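## Task

Take tube A (violet cap, sitting in RK position D4), set it upright on the central area of the balance pan, close the balance door and press PRINT. Then seat tube A fully down in bore A3 of dry block DB and close the balance door. Other people's tubes must remain seated in their bores and wells and must never be gripped. Every station must end upright and level on the bench mat. Nothing may rely on the robot holding it at the end. Finally release and move the gripper away.

## Robot and tools

Robot: one 7-joint Kinova Gen3 arm carrying a Robotiq 2F-85 parallel gripper. There is only one arm, so every motion command is a single row of 8 numbers. The fingers extend along the gripper's +z axis and close along its y axis. The reported hand point (end_effector_position, link robotiq_pinch) lies midway between the pads when shut; closed fingertips stick out about 19 mm past it, open ones about 6 mm. Closing also pushes the tips roughly 13 mm farther out, so keep that margin above surfaces.

Scene frame: origin on the table top under the arm base, +z up, +y to the left when facing along +x. Results print end_effector_position in metres and end_effector_quat_wxyz. The printed position may be off somewhat, more so at long reach, and the base may be slightly tilted.

Stations on the bench (none fixed): rack RK nearest the base; behind it, left to right, magnet block MG, spectrophotometer SP, dry block DB, balance BAL, mixer MX. On any station, row A is the front row and column 1 the leftmost as seen from its front. The balance door is the top glass pane; it opens by sliding away from the viewer. PRINT is the white key on the sloped front; the green lamp lights when PRINT is pressed with the door closed. Tubes placed home must be pushed to the bottom of their bore.

The row: [dx, dy, dz, rx, ry, rz, position, speed], each in [-1, 1]. The first six are an offset, not an absolute pose, expressed in the gripper's own axes and counted from the gripper pose in the most recent result that reports it (before any such result in the scene, or for later calls within one reply, from where the robot stands when the action begins). Scale: 1.0 equals 0.6 m for dx, dy, dz and 180 degrees for the rotation; rx, ry, rz form one rotation vector. Because offsets start from a measured pose, repeating a small push against a rigid object does not press deeper, but against something yielding it does. An all-zero offset drives back to the reference pose; it is not a pause.

position (7th): +1 fully open (85 mm), 0 about 41 mm, pads touch near -0.8, -1 closes until blocked (full grip roughly 190 to 235 N per pad). speed (8th): finger gap rate, about 20 mm/s at -1, 85 at 0, 150 at +1. To grip, send -1 and keep sending it; for a gentle grip, open first then close to just under the object's width. Release by sending a width larger than the object. Fingers stay put until the position number changes by 0.01 or more. position_measured_pct is about 50 minus 50 times the finger position (0 = fully open); stopping below about 90 means something is held or blocking, about 90 or more means the pads met.

Tools:
execute_actions {actions, pictures}: actions is a list holding one item or nothing. Empty list returns the state. {"rows": [[8 numbers], ...], "steps": n} runs up to 15 control steps of 1/30 s, one row per step, the last row reused; each row is measured from the same reference pose, not from the row before. {"steps": n} alone waits up to 300 steps counted from the previous result. pictures (boolean) toggles camera images.
move {target, speed}: target is one 8-number row as above; the gripper follows a straight path toward it lasting 0.5 to 10 s. speed is in m/s, 0.002 to 0.5 (default 0.25); turning is capped at twice that in rad/s. It does not slow for obstacles, may overshoot speed near full reach, and hits harder when faster or when the target lies further beyond contact. Its result adds a "move:" line: done, off_target, moving, held or fault, plus limits such as paced (pose clipped) or held (some steps blocked), and the distance to target.
wait {seconds}: 0 to 10 s with no new command.
zoom_image {camera, region}: camera is cam_high, cam_low or cam_wrist (each 896x504); region [x0, y0, x1, y1] in pixels, at most 504 by 504.
read_manual {section}: licence texts only.
finished_scene {scene}: ends the current scene (pass its number) and grades it; irreversible.

Motion notes: each step the commanded pose is clamped to within 70 mm and 16 degrees of the measured pose; position is favoured over orientation when both cannot be met. After an action the arm only continues to the last clamped pose, so check the result and send the remainder. "Hand target" shows where the controller is heading. "pose unreachable" and HELD mark steps the clearance check altered or blocked. The simulation keeps running while you reply.

Avoid: contact torque reaching a joint's load limit (49.1 N m for the first four joints, 30.9 for the wrist joints, including held weight) stops the arm for 10 s. Long holding heats motors: MOTOR HOT from 60 °C, OVER-TEMPERATURE FAULT at 75 °C when the arm sags. Do not drop, slam, or knock anything off the table, do not tip stations, and watch for loose objects being nudged by outside pushes.

Each tool is called after "Emit:" in YAML: its name, and indented under it one key for each argument.

## Session

Emit:
execute_actions:
  actions: []

Scene clock: 0.00 s of 12600.00 s.
end_effector_position=(+0.6981, +0.2396, +0.3401) position_measured_pct=0.0 end_effector_quat_wxyz=(-0.296, +0.717, -0.627, -0.074)
Joint positions: [ 0.055  0.885 -0.553  0.913 -0.049  0.997  3.061]
Joint velocities: [ 0.     0.    -0.002  0.    -0.     0.001 -0.   ]
Motor temperatures (°C, as the motors report them): [30 29 27 33 33 36 40]
Hand target: +0.698, +0.240, +0.340; -0.296, +0.717, -0.627, -0.074

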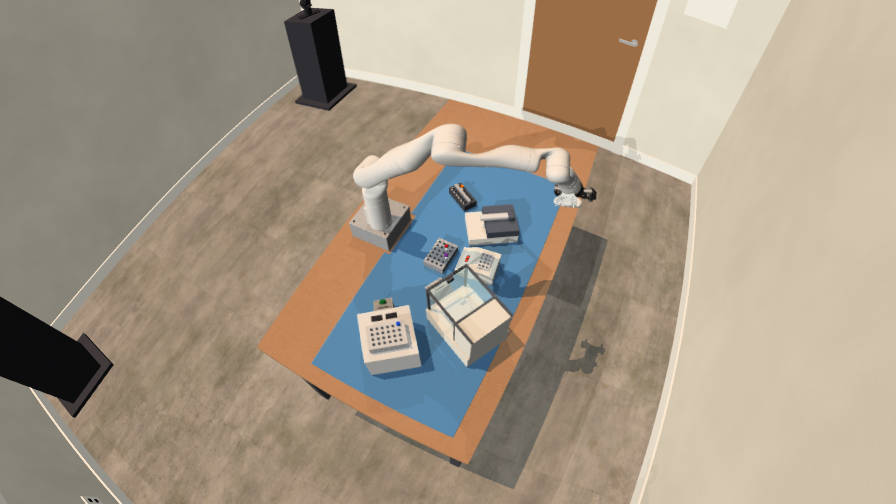

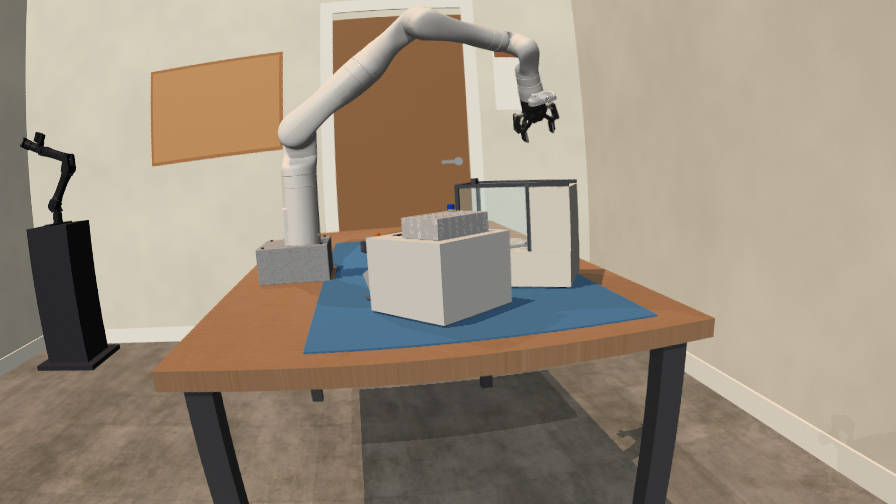

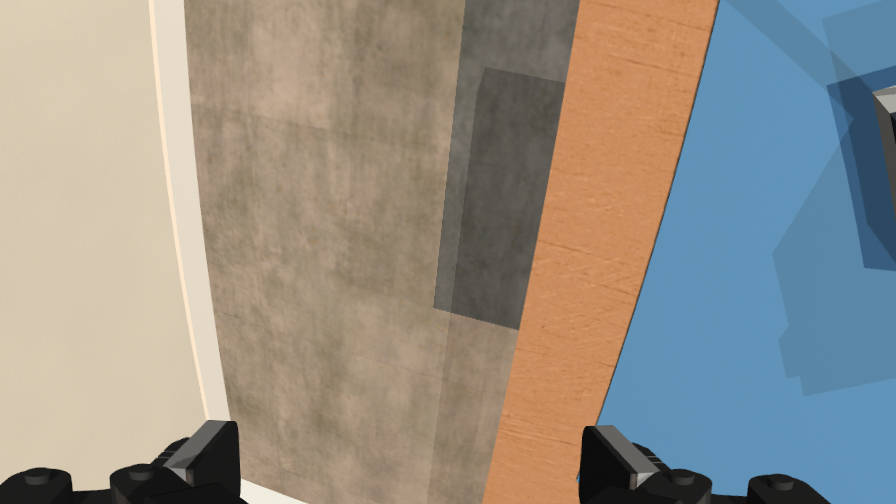

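Emit:
zoom_image:
  camera: "cam_high"
  region: [330, 160, 560, 390]

Emit:
zoom_image:
  camera: "cam_low"
  region: [330, 160, 610, 330]

Region (330, 160, 560, 390) of cam_high's 896x504 image, scaled by 2.191, with more detail than that image has.

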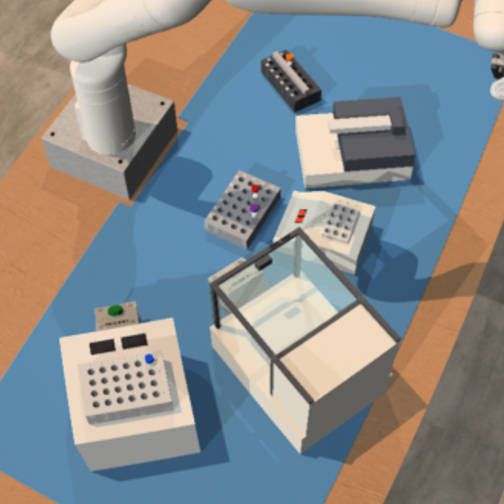

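Region (330, 160, 610, 330) of cam_low's 896x504 image, scaled by 1.800, with more detail than that image has; it fills the top 306 rows of this view, and the rest is white.

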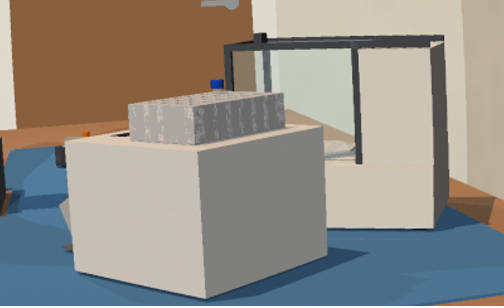

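Emit:
move:
  target: [0.208,0.505,-0.553,-0.1015,0.169,0.041,1,0]

Scene clock: 27.33 s of 12600.00 s.
end_effector_position=(+0.3501, -0.0509, +0.4489) position_measured_pct=0.0 end_effector_quat_wxyz=(-0.001, +0.707, -0.707, -0.000)
Joint positions: [ 0.444  0.116 -0.412  1.564  0.045  1.473  3.165]
Joint velocities: [ 0.002 -0.005  0.001  0.002 -0.002  0.001  0.001]
Motor temperatures (°C, as the motors report them): [30 31 27 33 33 36 40]
Hand target: +0.350, -0.051, +0.449; -0.001, +0.707, -0.707, +0.000
Off the commanded pose: 0.002 m, 0 deg.
move: done

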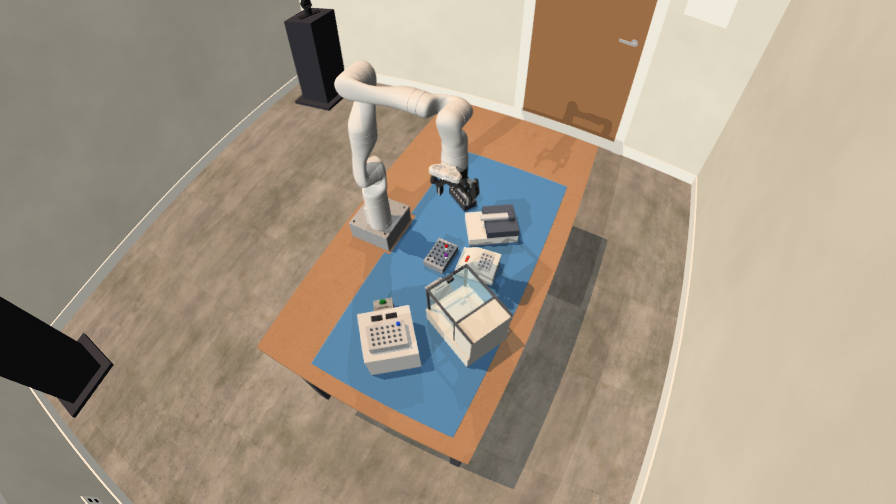

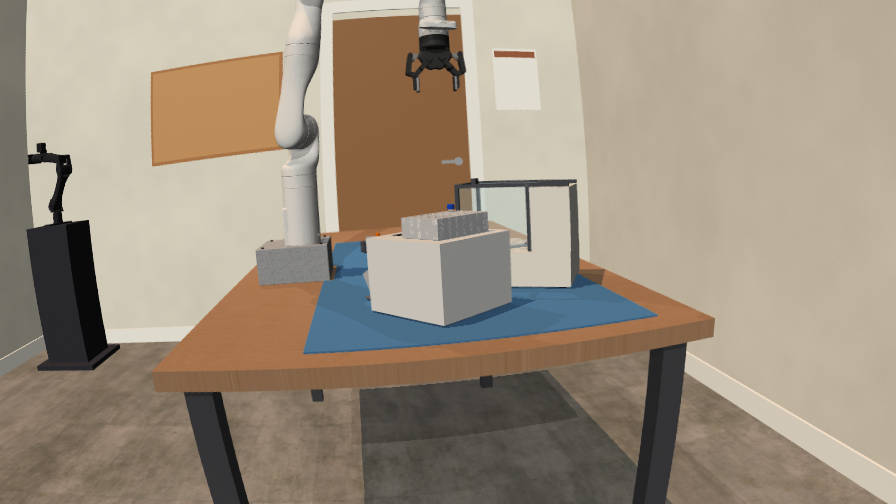

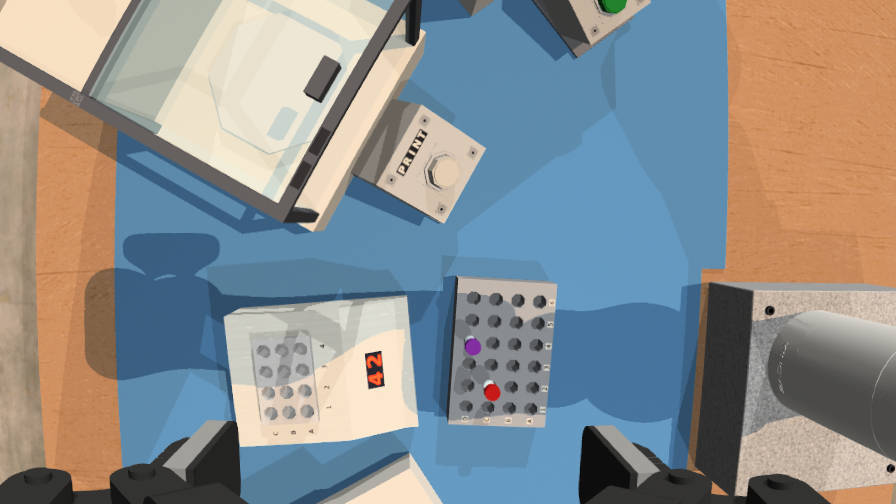

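Emit:
move:
  target: [-0.031,0.033,0.415,0,0,0,0.2,0]

Scene clock: 51.40 s of 12600.00 s.
end_effector_position=(+0.3310, -0.0328, +0.2002) position_measured_pct=40.1 end_effector_quat_wxyz=(-0.000, +0.707, -0.707, +0.000)
Joint positions: [ 0.337  0.386 -0.389  2.147  0.237  0.65   2.917]
Joint velocities: [-0.005  0.005 -0.001 -0.     0.001 -0.    -0.003]
Motor temperatures (°C, as the motors report them): [30 31 27 33 33 36 40]
Hand target: +0.331, -0.033, +0.200; -0.000, +0.707, -0.707, +0.000
Off the commanded pose: 0.001 m, 0 deg.
move: done

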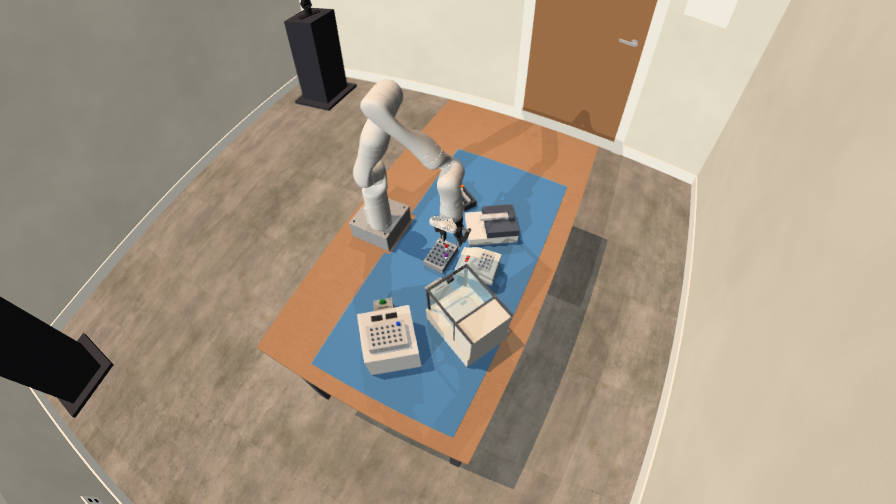

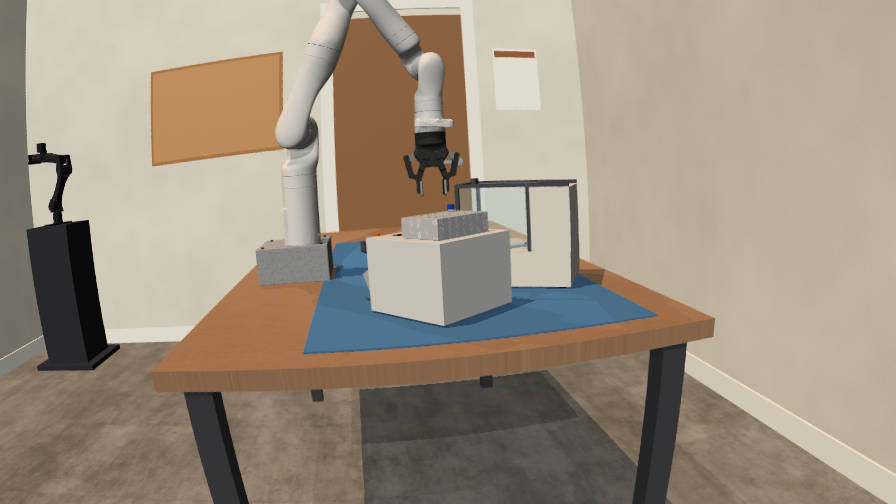

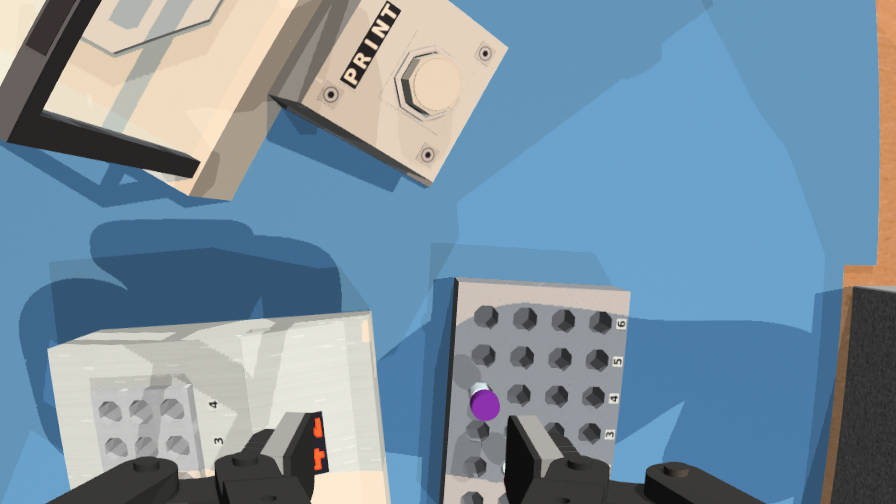

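Emit:
move:
  target: [-0.02,0.05,0.115,0,0,0,0.2,0]
  speed: 0.1

Scene clock: 72.07 s of 12600.00 s.
end_effector_position=(+0.3013, -0.0213, +0.1315) position_measured_pct=40.1 end_effector_quat_wxyz=(-0.000, +0.706, -0.708, +0.001)
Joint positions: [ 0.199  0.517 -0.265  2.313  0.386  0.351  2.734]
Joint velocities: [-0.01   0.004  0.003  0.001  0.004 -0.005 -0.006]
Motor temperatures (°C, as the motors report them): [30 31 27 33 33 36 40]
Hand target: +0.301, -0.021, +0.131; -0.000, +0.707, -0.708, +0.001
Off the commanded pose: 0.001 m, 0 deg.
move: done

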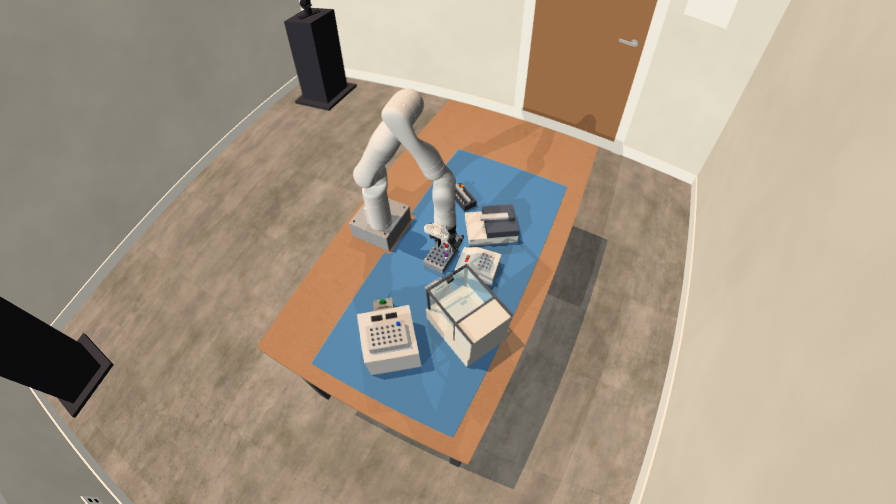

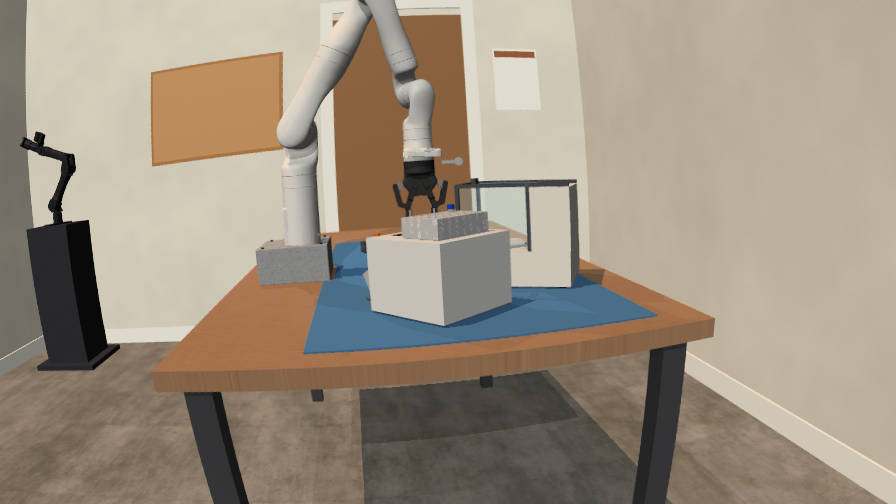

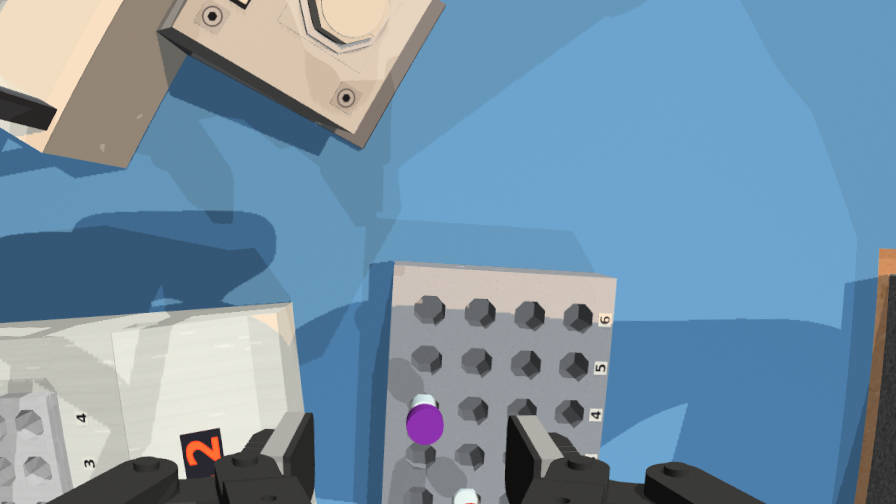

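Emit:
move:
  target: [-0.012,0.007,0.065,0,0,0,0.2,0]
  speed: 0.06

Scene clock: 84.63 s of 12600.00 s.
end_effector_position=(+0.2975, -0.0145, +0.0928) position_measured_pct=40.1 end_effector_quat_wxyz=(-0.001, +0.706, -0.708, +0.001)
Joint positions: [ 0.076  0.629 -0.138  2.351  0.456  0.184  2.647]
Joint velocities: [-0.012  0.007  0.005  0.003  0.003 -0.004 -0.003]
Motor temperatures (°C, as the motors report them): [30 31 27 33 33 36 40]
Hand target: +0.297, -0.014, +0.093; -0.000, +0.706, -0.708, +0.001
Off the commanded pose: 0.001 m, 0 deg.
move: done

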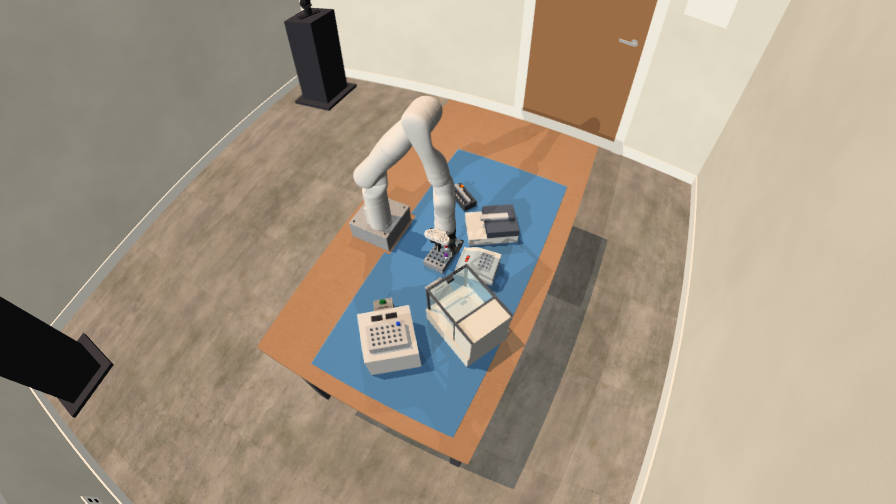

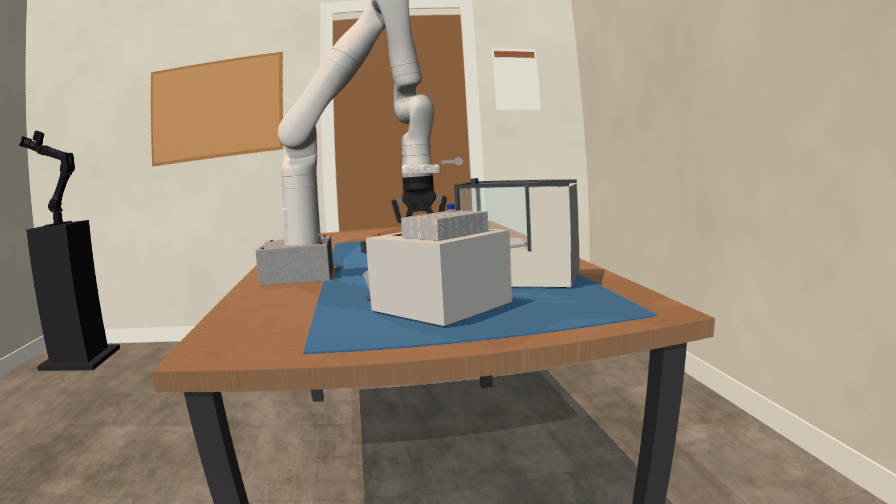

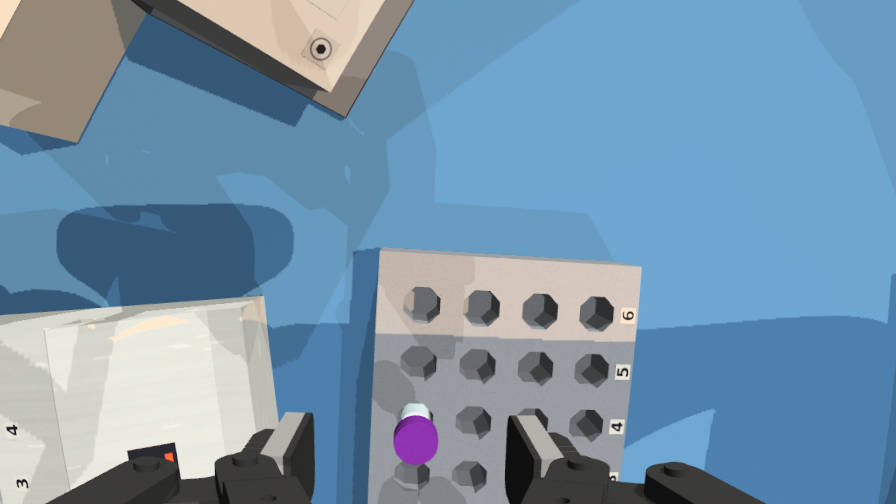

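Emit:
move:
  target: [0,0.002,0.020,0,0,0,-0.2,0]
  speed: 0.03

Emit:
zoom_image:
  camera: "cam_high"
  region: [380, 200, 520, 300]

Scene clock: 94.40 s of 12600.00 s.
end_effector_position=(+0.2966, -0.0147, +0.0811) position_measured_pct=59.9 end_effector_quat_wxyz=(-0.001, +0.706, -0.708, +0.001)
Joint positions: [ 0.045  0.666 -0.097  2.359  0.469  0.132  2.635]
Joint velocities: [-0.007  0.007  0.004  0.002  0.    -0.007 -0.003]
Motor temperatures (°C, as the motors report them): [30 31 27 33 33 36 40]
Hand target: +0.296, -0.015, +0.081; -0.001, +0.706, -0.708, +0.001
Off the commanded pose: 0.000 m, 0 deg.
move: done

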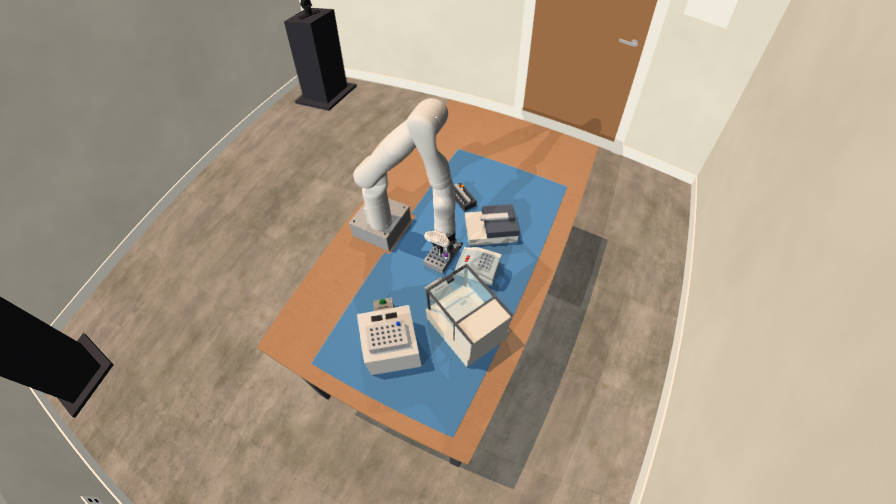

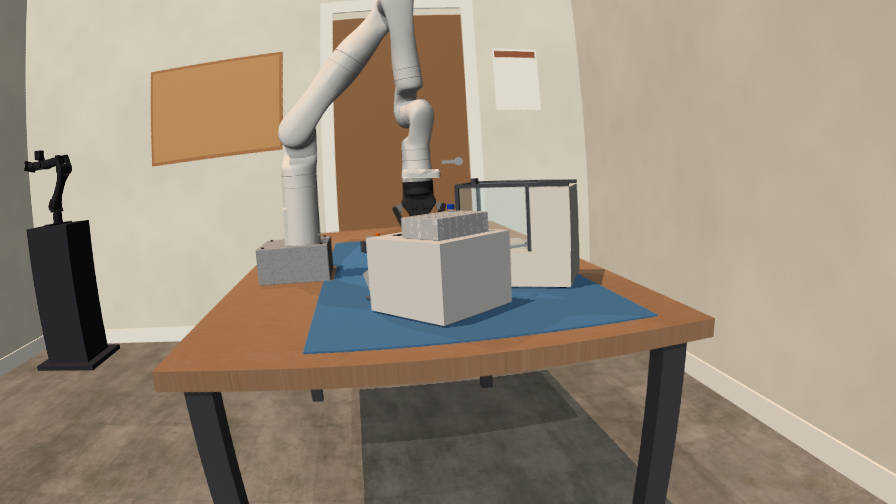

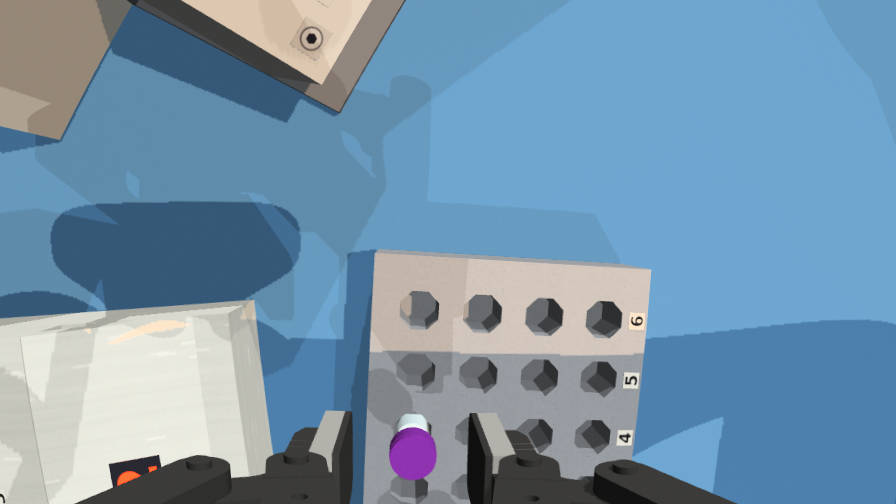

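Region (380, 200, 520, 300) of cam_high's 896x504 image, scaled by 3.600, with more detail than that image has; it fills the top 360 rows of this view, and the rest is white.

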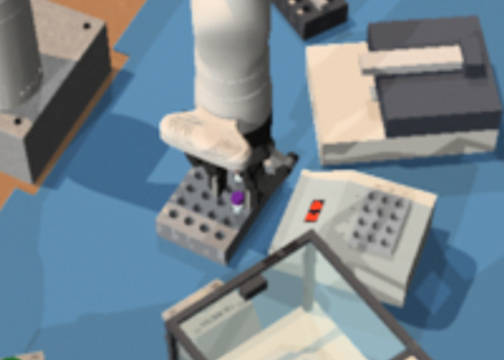

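Emit:
move:
  target: [0,0,0.016,0,0,0,-0.2,0]
  speed: 0.03

Scene clock: 120.90 s of 12600.00 s.
end_effector_position=(+0.2968, -0.0148, +0.0717) position_measured_pct=59.9 end_effector_quat_wxyz=(-0.001, +0.706, -0.709, +0.001)
Joint positions: [ 0.023  0.697 -0.067  2.361  0.475  0.094  2.629]
Joint velocities: [-0.007  0.008  0.004  0.002  0.001 -0.006 -0.002]
Motor temperatures (°C, as the motors report them): [30 31 27 33 33 36 40]
Hand target: +0.297, -0.015, +0.071; -0.001, +0.706, -0.708, +0.001
Off the commanded pose: 0.000 m, 0 deg.
move: done

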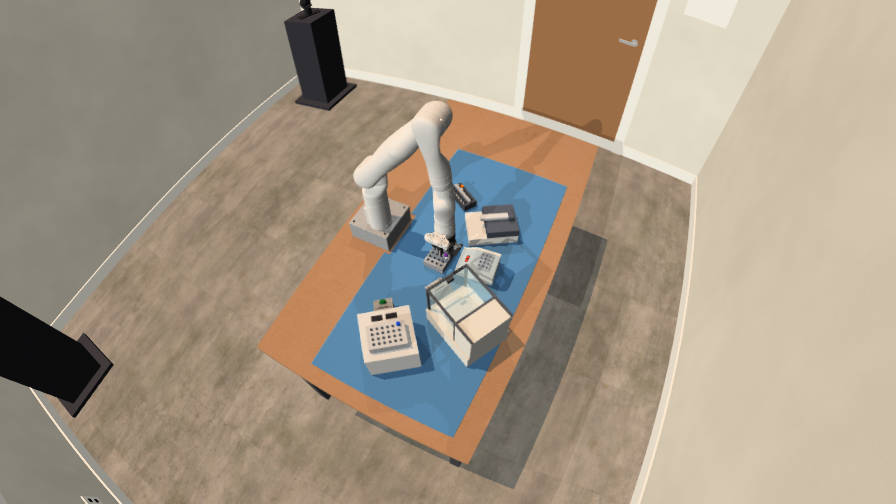

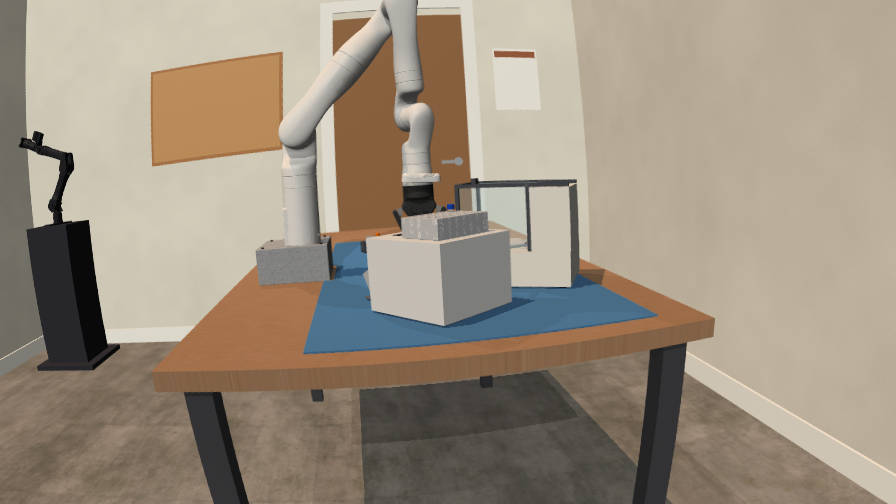

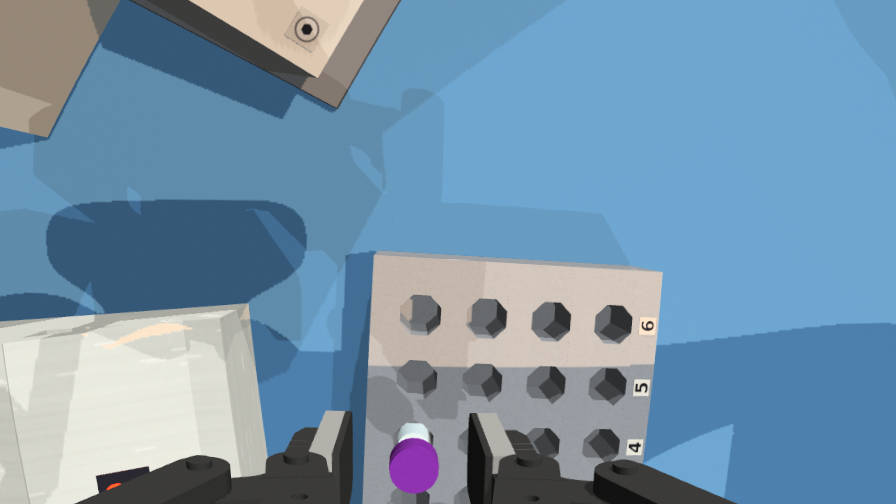

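Emit:
move:
  target: [0,0,0.035,0,0,0,-0.2,0]
  speed: 0.03

Scene clock: 128.80 s of 12600.00 s.
end_effector_position=(+0.2971, -0.0150, +0.0518) position_measured_pct=59.9 end_effector_quat_wxyz=(-0.001, +0.706, -0.709, +0.002)
Joint positions: [-0.02   0.765 -0.008  2.363  0.481  0.013  2.622]
Joint velocities: [-0.007 -0.     0.008  0.004 -0.    -0.006 -0.001]
Motor temperatures (°C, as the motors report them): [30 31 27 33 33 36 40]
Hand target: +0.297, -0.015, +0.051; -0.001, +0.706, -0.709, +0.001
Off the commanded pose: 0.001 m, 0 deg.
move: done

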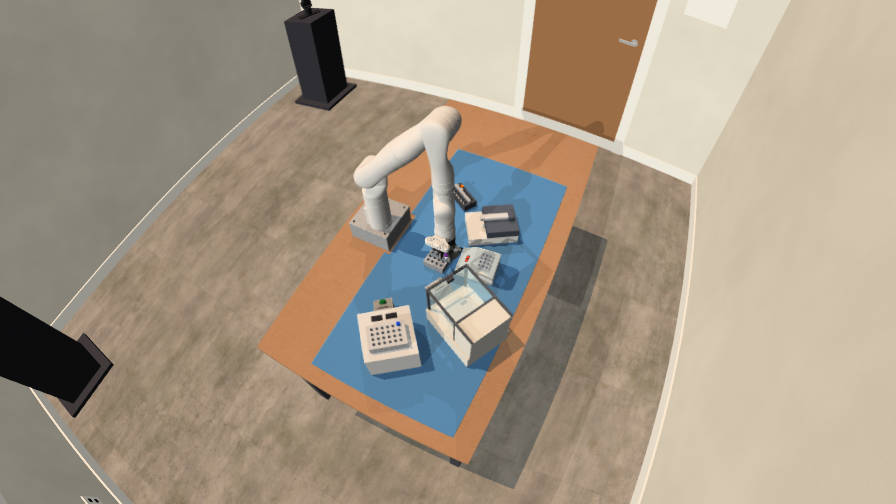

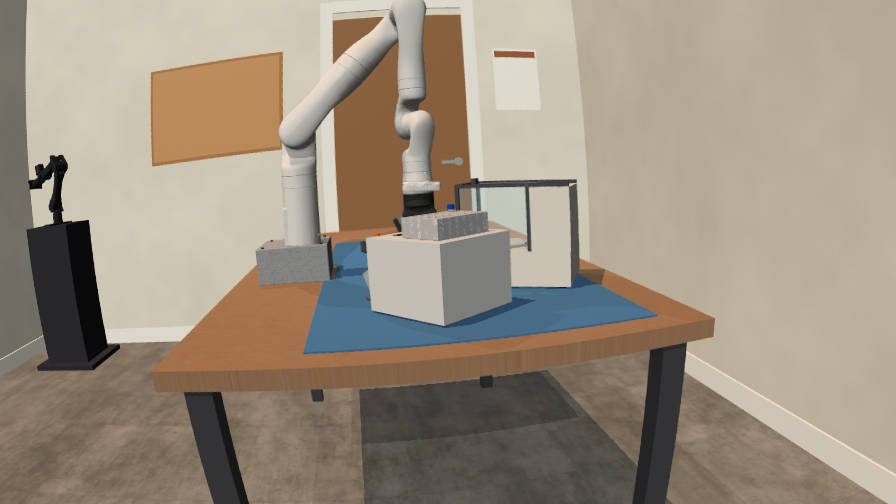

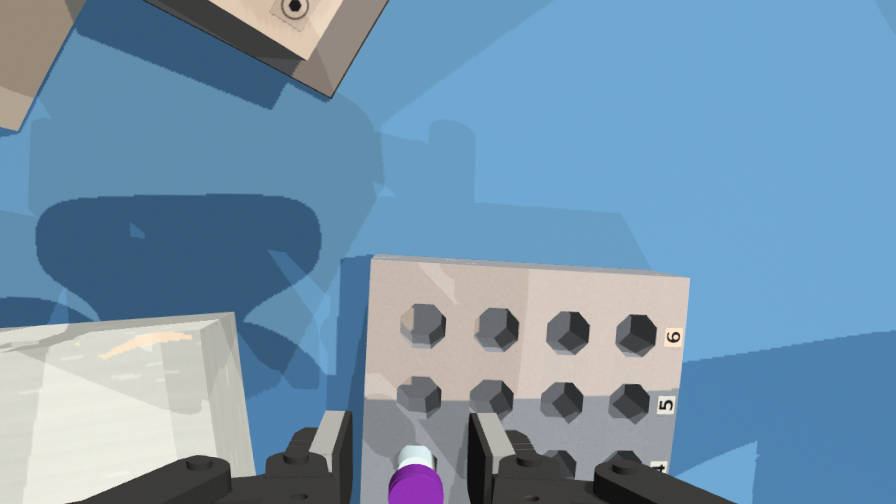

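Emit:
move:
  target: [0,0,0,0,0,0,-1,-0.3]

Scene clock: 138.90 s of 12600.00 s.
end_effector_position=(+0.2953, -0.0154, +0.0528) position_measured_pct=82.9 end_effector_quat_wxyz=(+0.000, +0.706, -0.709, +0.002)
Joint positions: [-0.02   0.762 -0.008  2.367  0.481  0.016  2.622]
Joint velocities: [ 0.     0.    -0.001  0.001 -0.001  0.    -0.001]
Motor temperatures (°C, as the motors report them): [30 31 27 33 33 36 40]
Hand target: +0.297, -0.015, +0.052; -0.001, +0.706, -0.709, +0.002
Off the commanded pose: 0.002 m, 0 deg.
move: done

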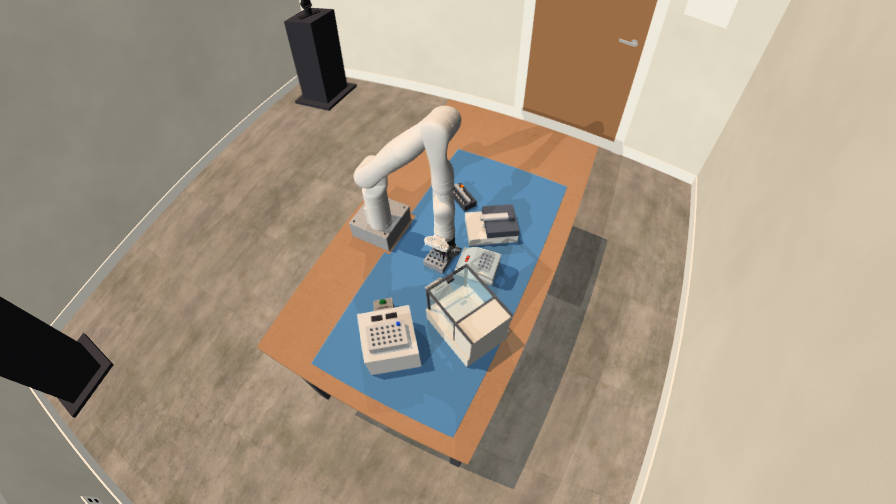

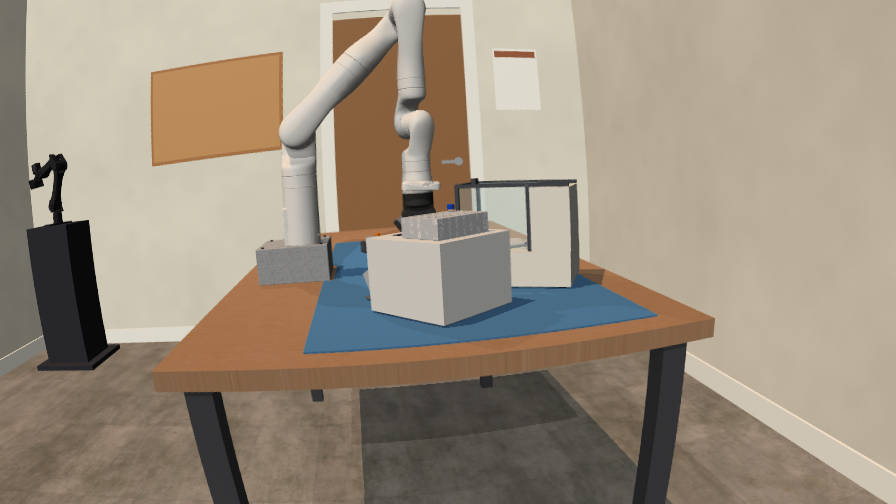

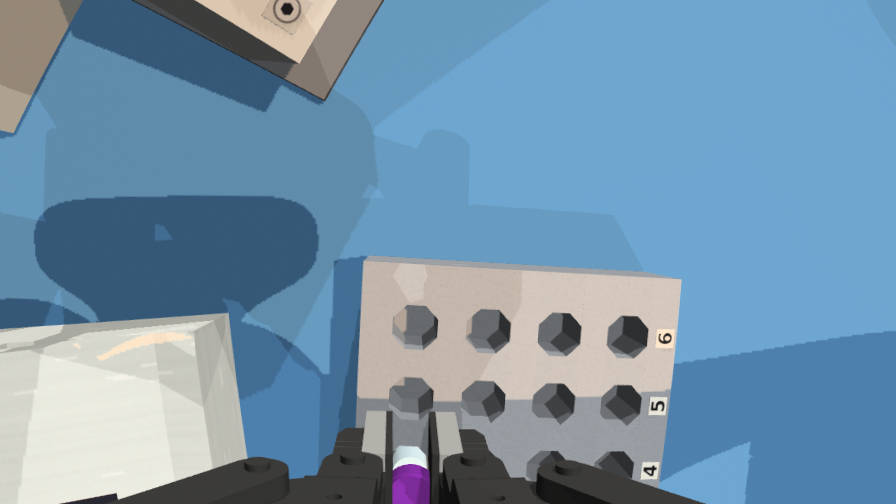

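Emit:
execute_actions:
  actions:
    - {"rows":[[0,0.003,0,0,0,0,-0.2,0]],"steps":12}
  pictures: false

Emit:
move:
  target: [0,0,-0.3,0,0,0,-0.2,0]
  speed: 0.2

Scene clock: 170.20 s of 12600.00 s.
end_effector_position=(+0.2935, -0.0155, +0.0528) position_measured_pct=60.7 end_effector_quat_wxyz=(+0.000, +0.706, -0.709, +0.002)
Joint positions: [-0.024  0.762 -0.004  2.372  0.481  0.009  2.622]
Joint velocities: [-0.001  0.     0.001  0.003  0.001 -0.002 -0.   ]
Motor temperatures (°C, as the motors report them): [30 31 27 33 33 36 40]
Hand target: +0.293, -0.015, +0.053; +0.000, +0.706, -0.709, +0.002
Off the commanded pose: 0.000 m, 0 deg.
Steps of this call (steps 1 to 927: nothing new was sent; steps 928 to 939: all 12 steps of this action). Readings (end_effector_position | what the end effector reports):
928: (+0.2951, -0.0154, +0.0529) | position_measured_pct=82.9
929: (+0.2950, -0.0152, +0.0530) | position_measured_pct=82.9
931: (+0.2944, -0.0153, +0.0530) | position_measured_pct=78.2
935: (+0.2937, -0.0155, +0.0528) | position_measured_pct=67.1
939: the state above

Scene clock: 171.93 s of 12600.00 s.
end_effector_position=(+0.2924, -0.0147, +0.2322) position_measured_pct=59.9 end_effector_quat_wxyz=(-0.000, +0.706, -0.708, +0.001)
Joint positions: [ 0.289  0.235 -0.374  2.218  0.132  0.71   2.956]
Joint velocities: [ 0.005 -0.004  0.003 -0.001 -0.003  0.003  0.005]
Motor temperatures (°C, as the motors report them): [30 31 27 33 33 36 40]
Hand target: +0.292, -0.015, +0.232; -0.000, +0.706, -0.709, +0.001
Off the commanded pose: 0.001 m, 0 deg.
move: done

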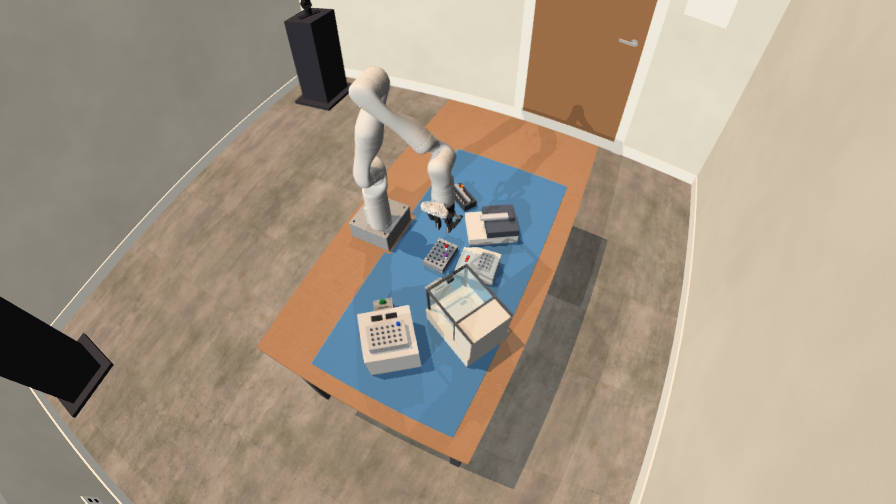

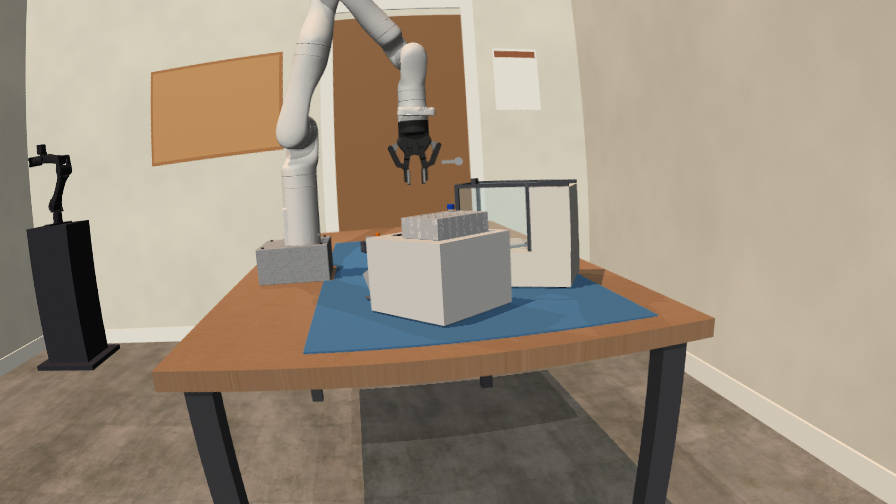

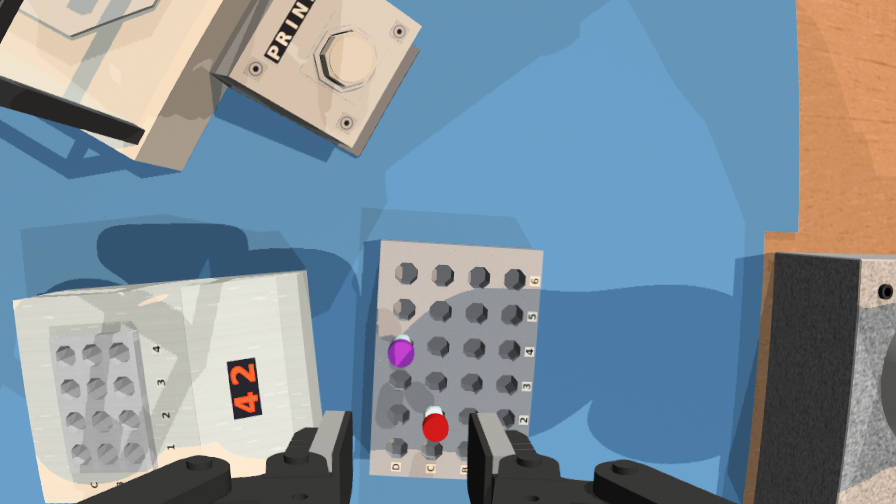

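Emit:
move:
  target: [0.233,-0.263,-0.313,0,0,0.19,0.2,0]

Scene clock: 177.67 s of 12600.00 s.
end_effector_position=(+0.4496, -0.1537, +0.4212) position_measured_pct=40.1 end_effector_quat_wxyz=(+0.001, -0.467, +0.884, -0.001)
Joint positions: [ 0.398  0.402 -0.181  1.265  0.071  1.48   2.759]
Joint velocities: [-0.003  0.014  0.    -0.01  -0.     0.009 -0.002]
Motor temperatures (°C, as the motors report them): [30 31 27 33 33 36 40]
Hand target: +0.450, -0.154, +0.421; +0.001, -0.467, +0.884, -0.000
Off the commanded pose: 0.001 m, 0 deg.
move: done

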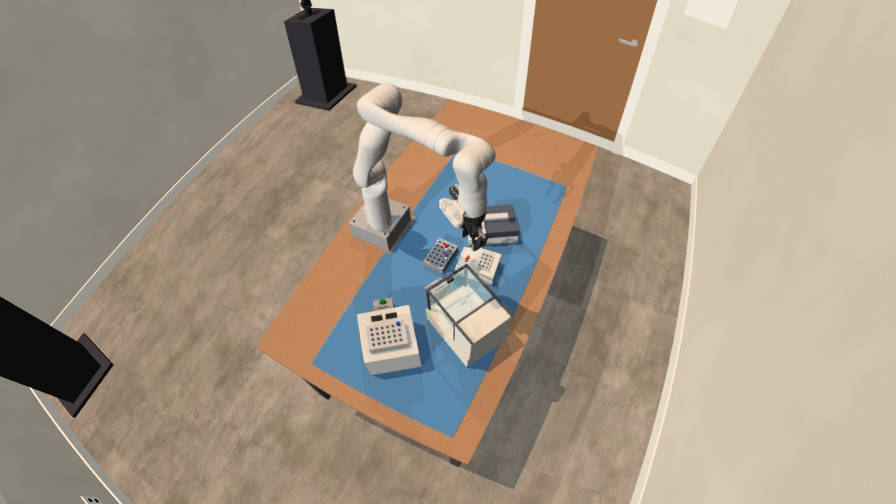

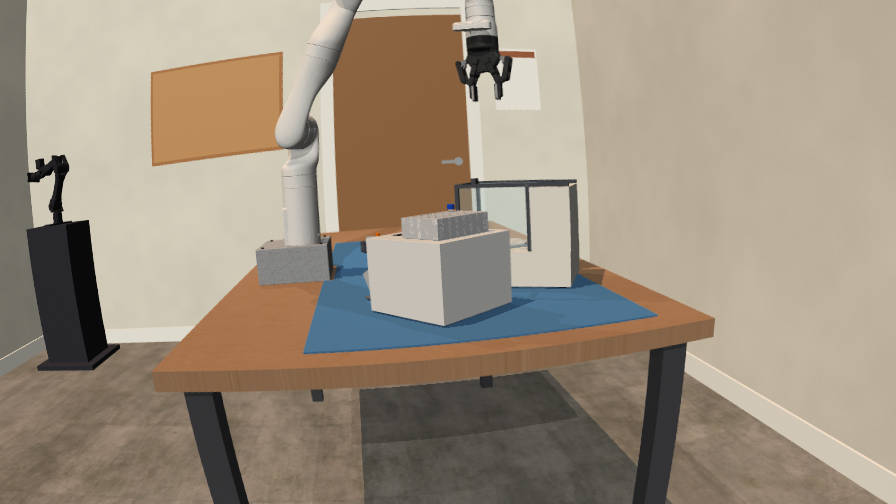

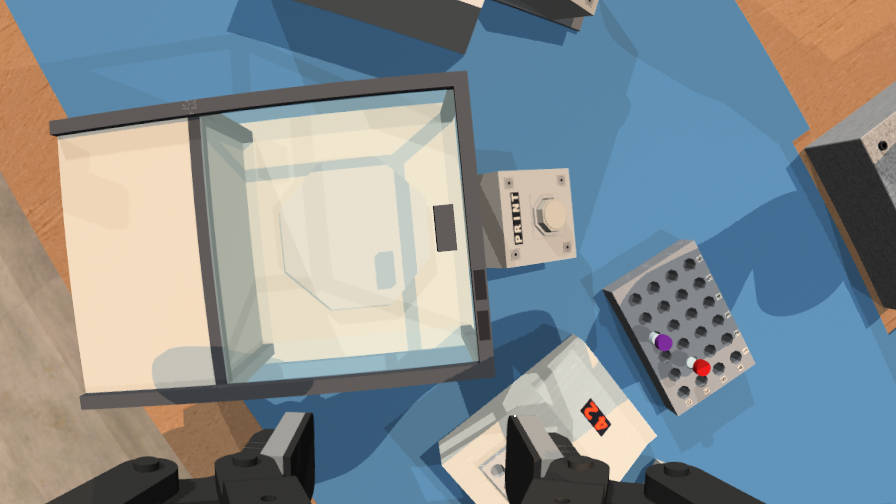

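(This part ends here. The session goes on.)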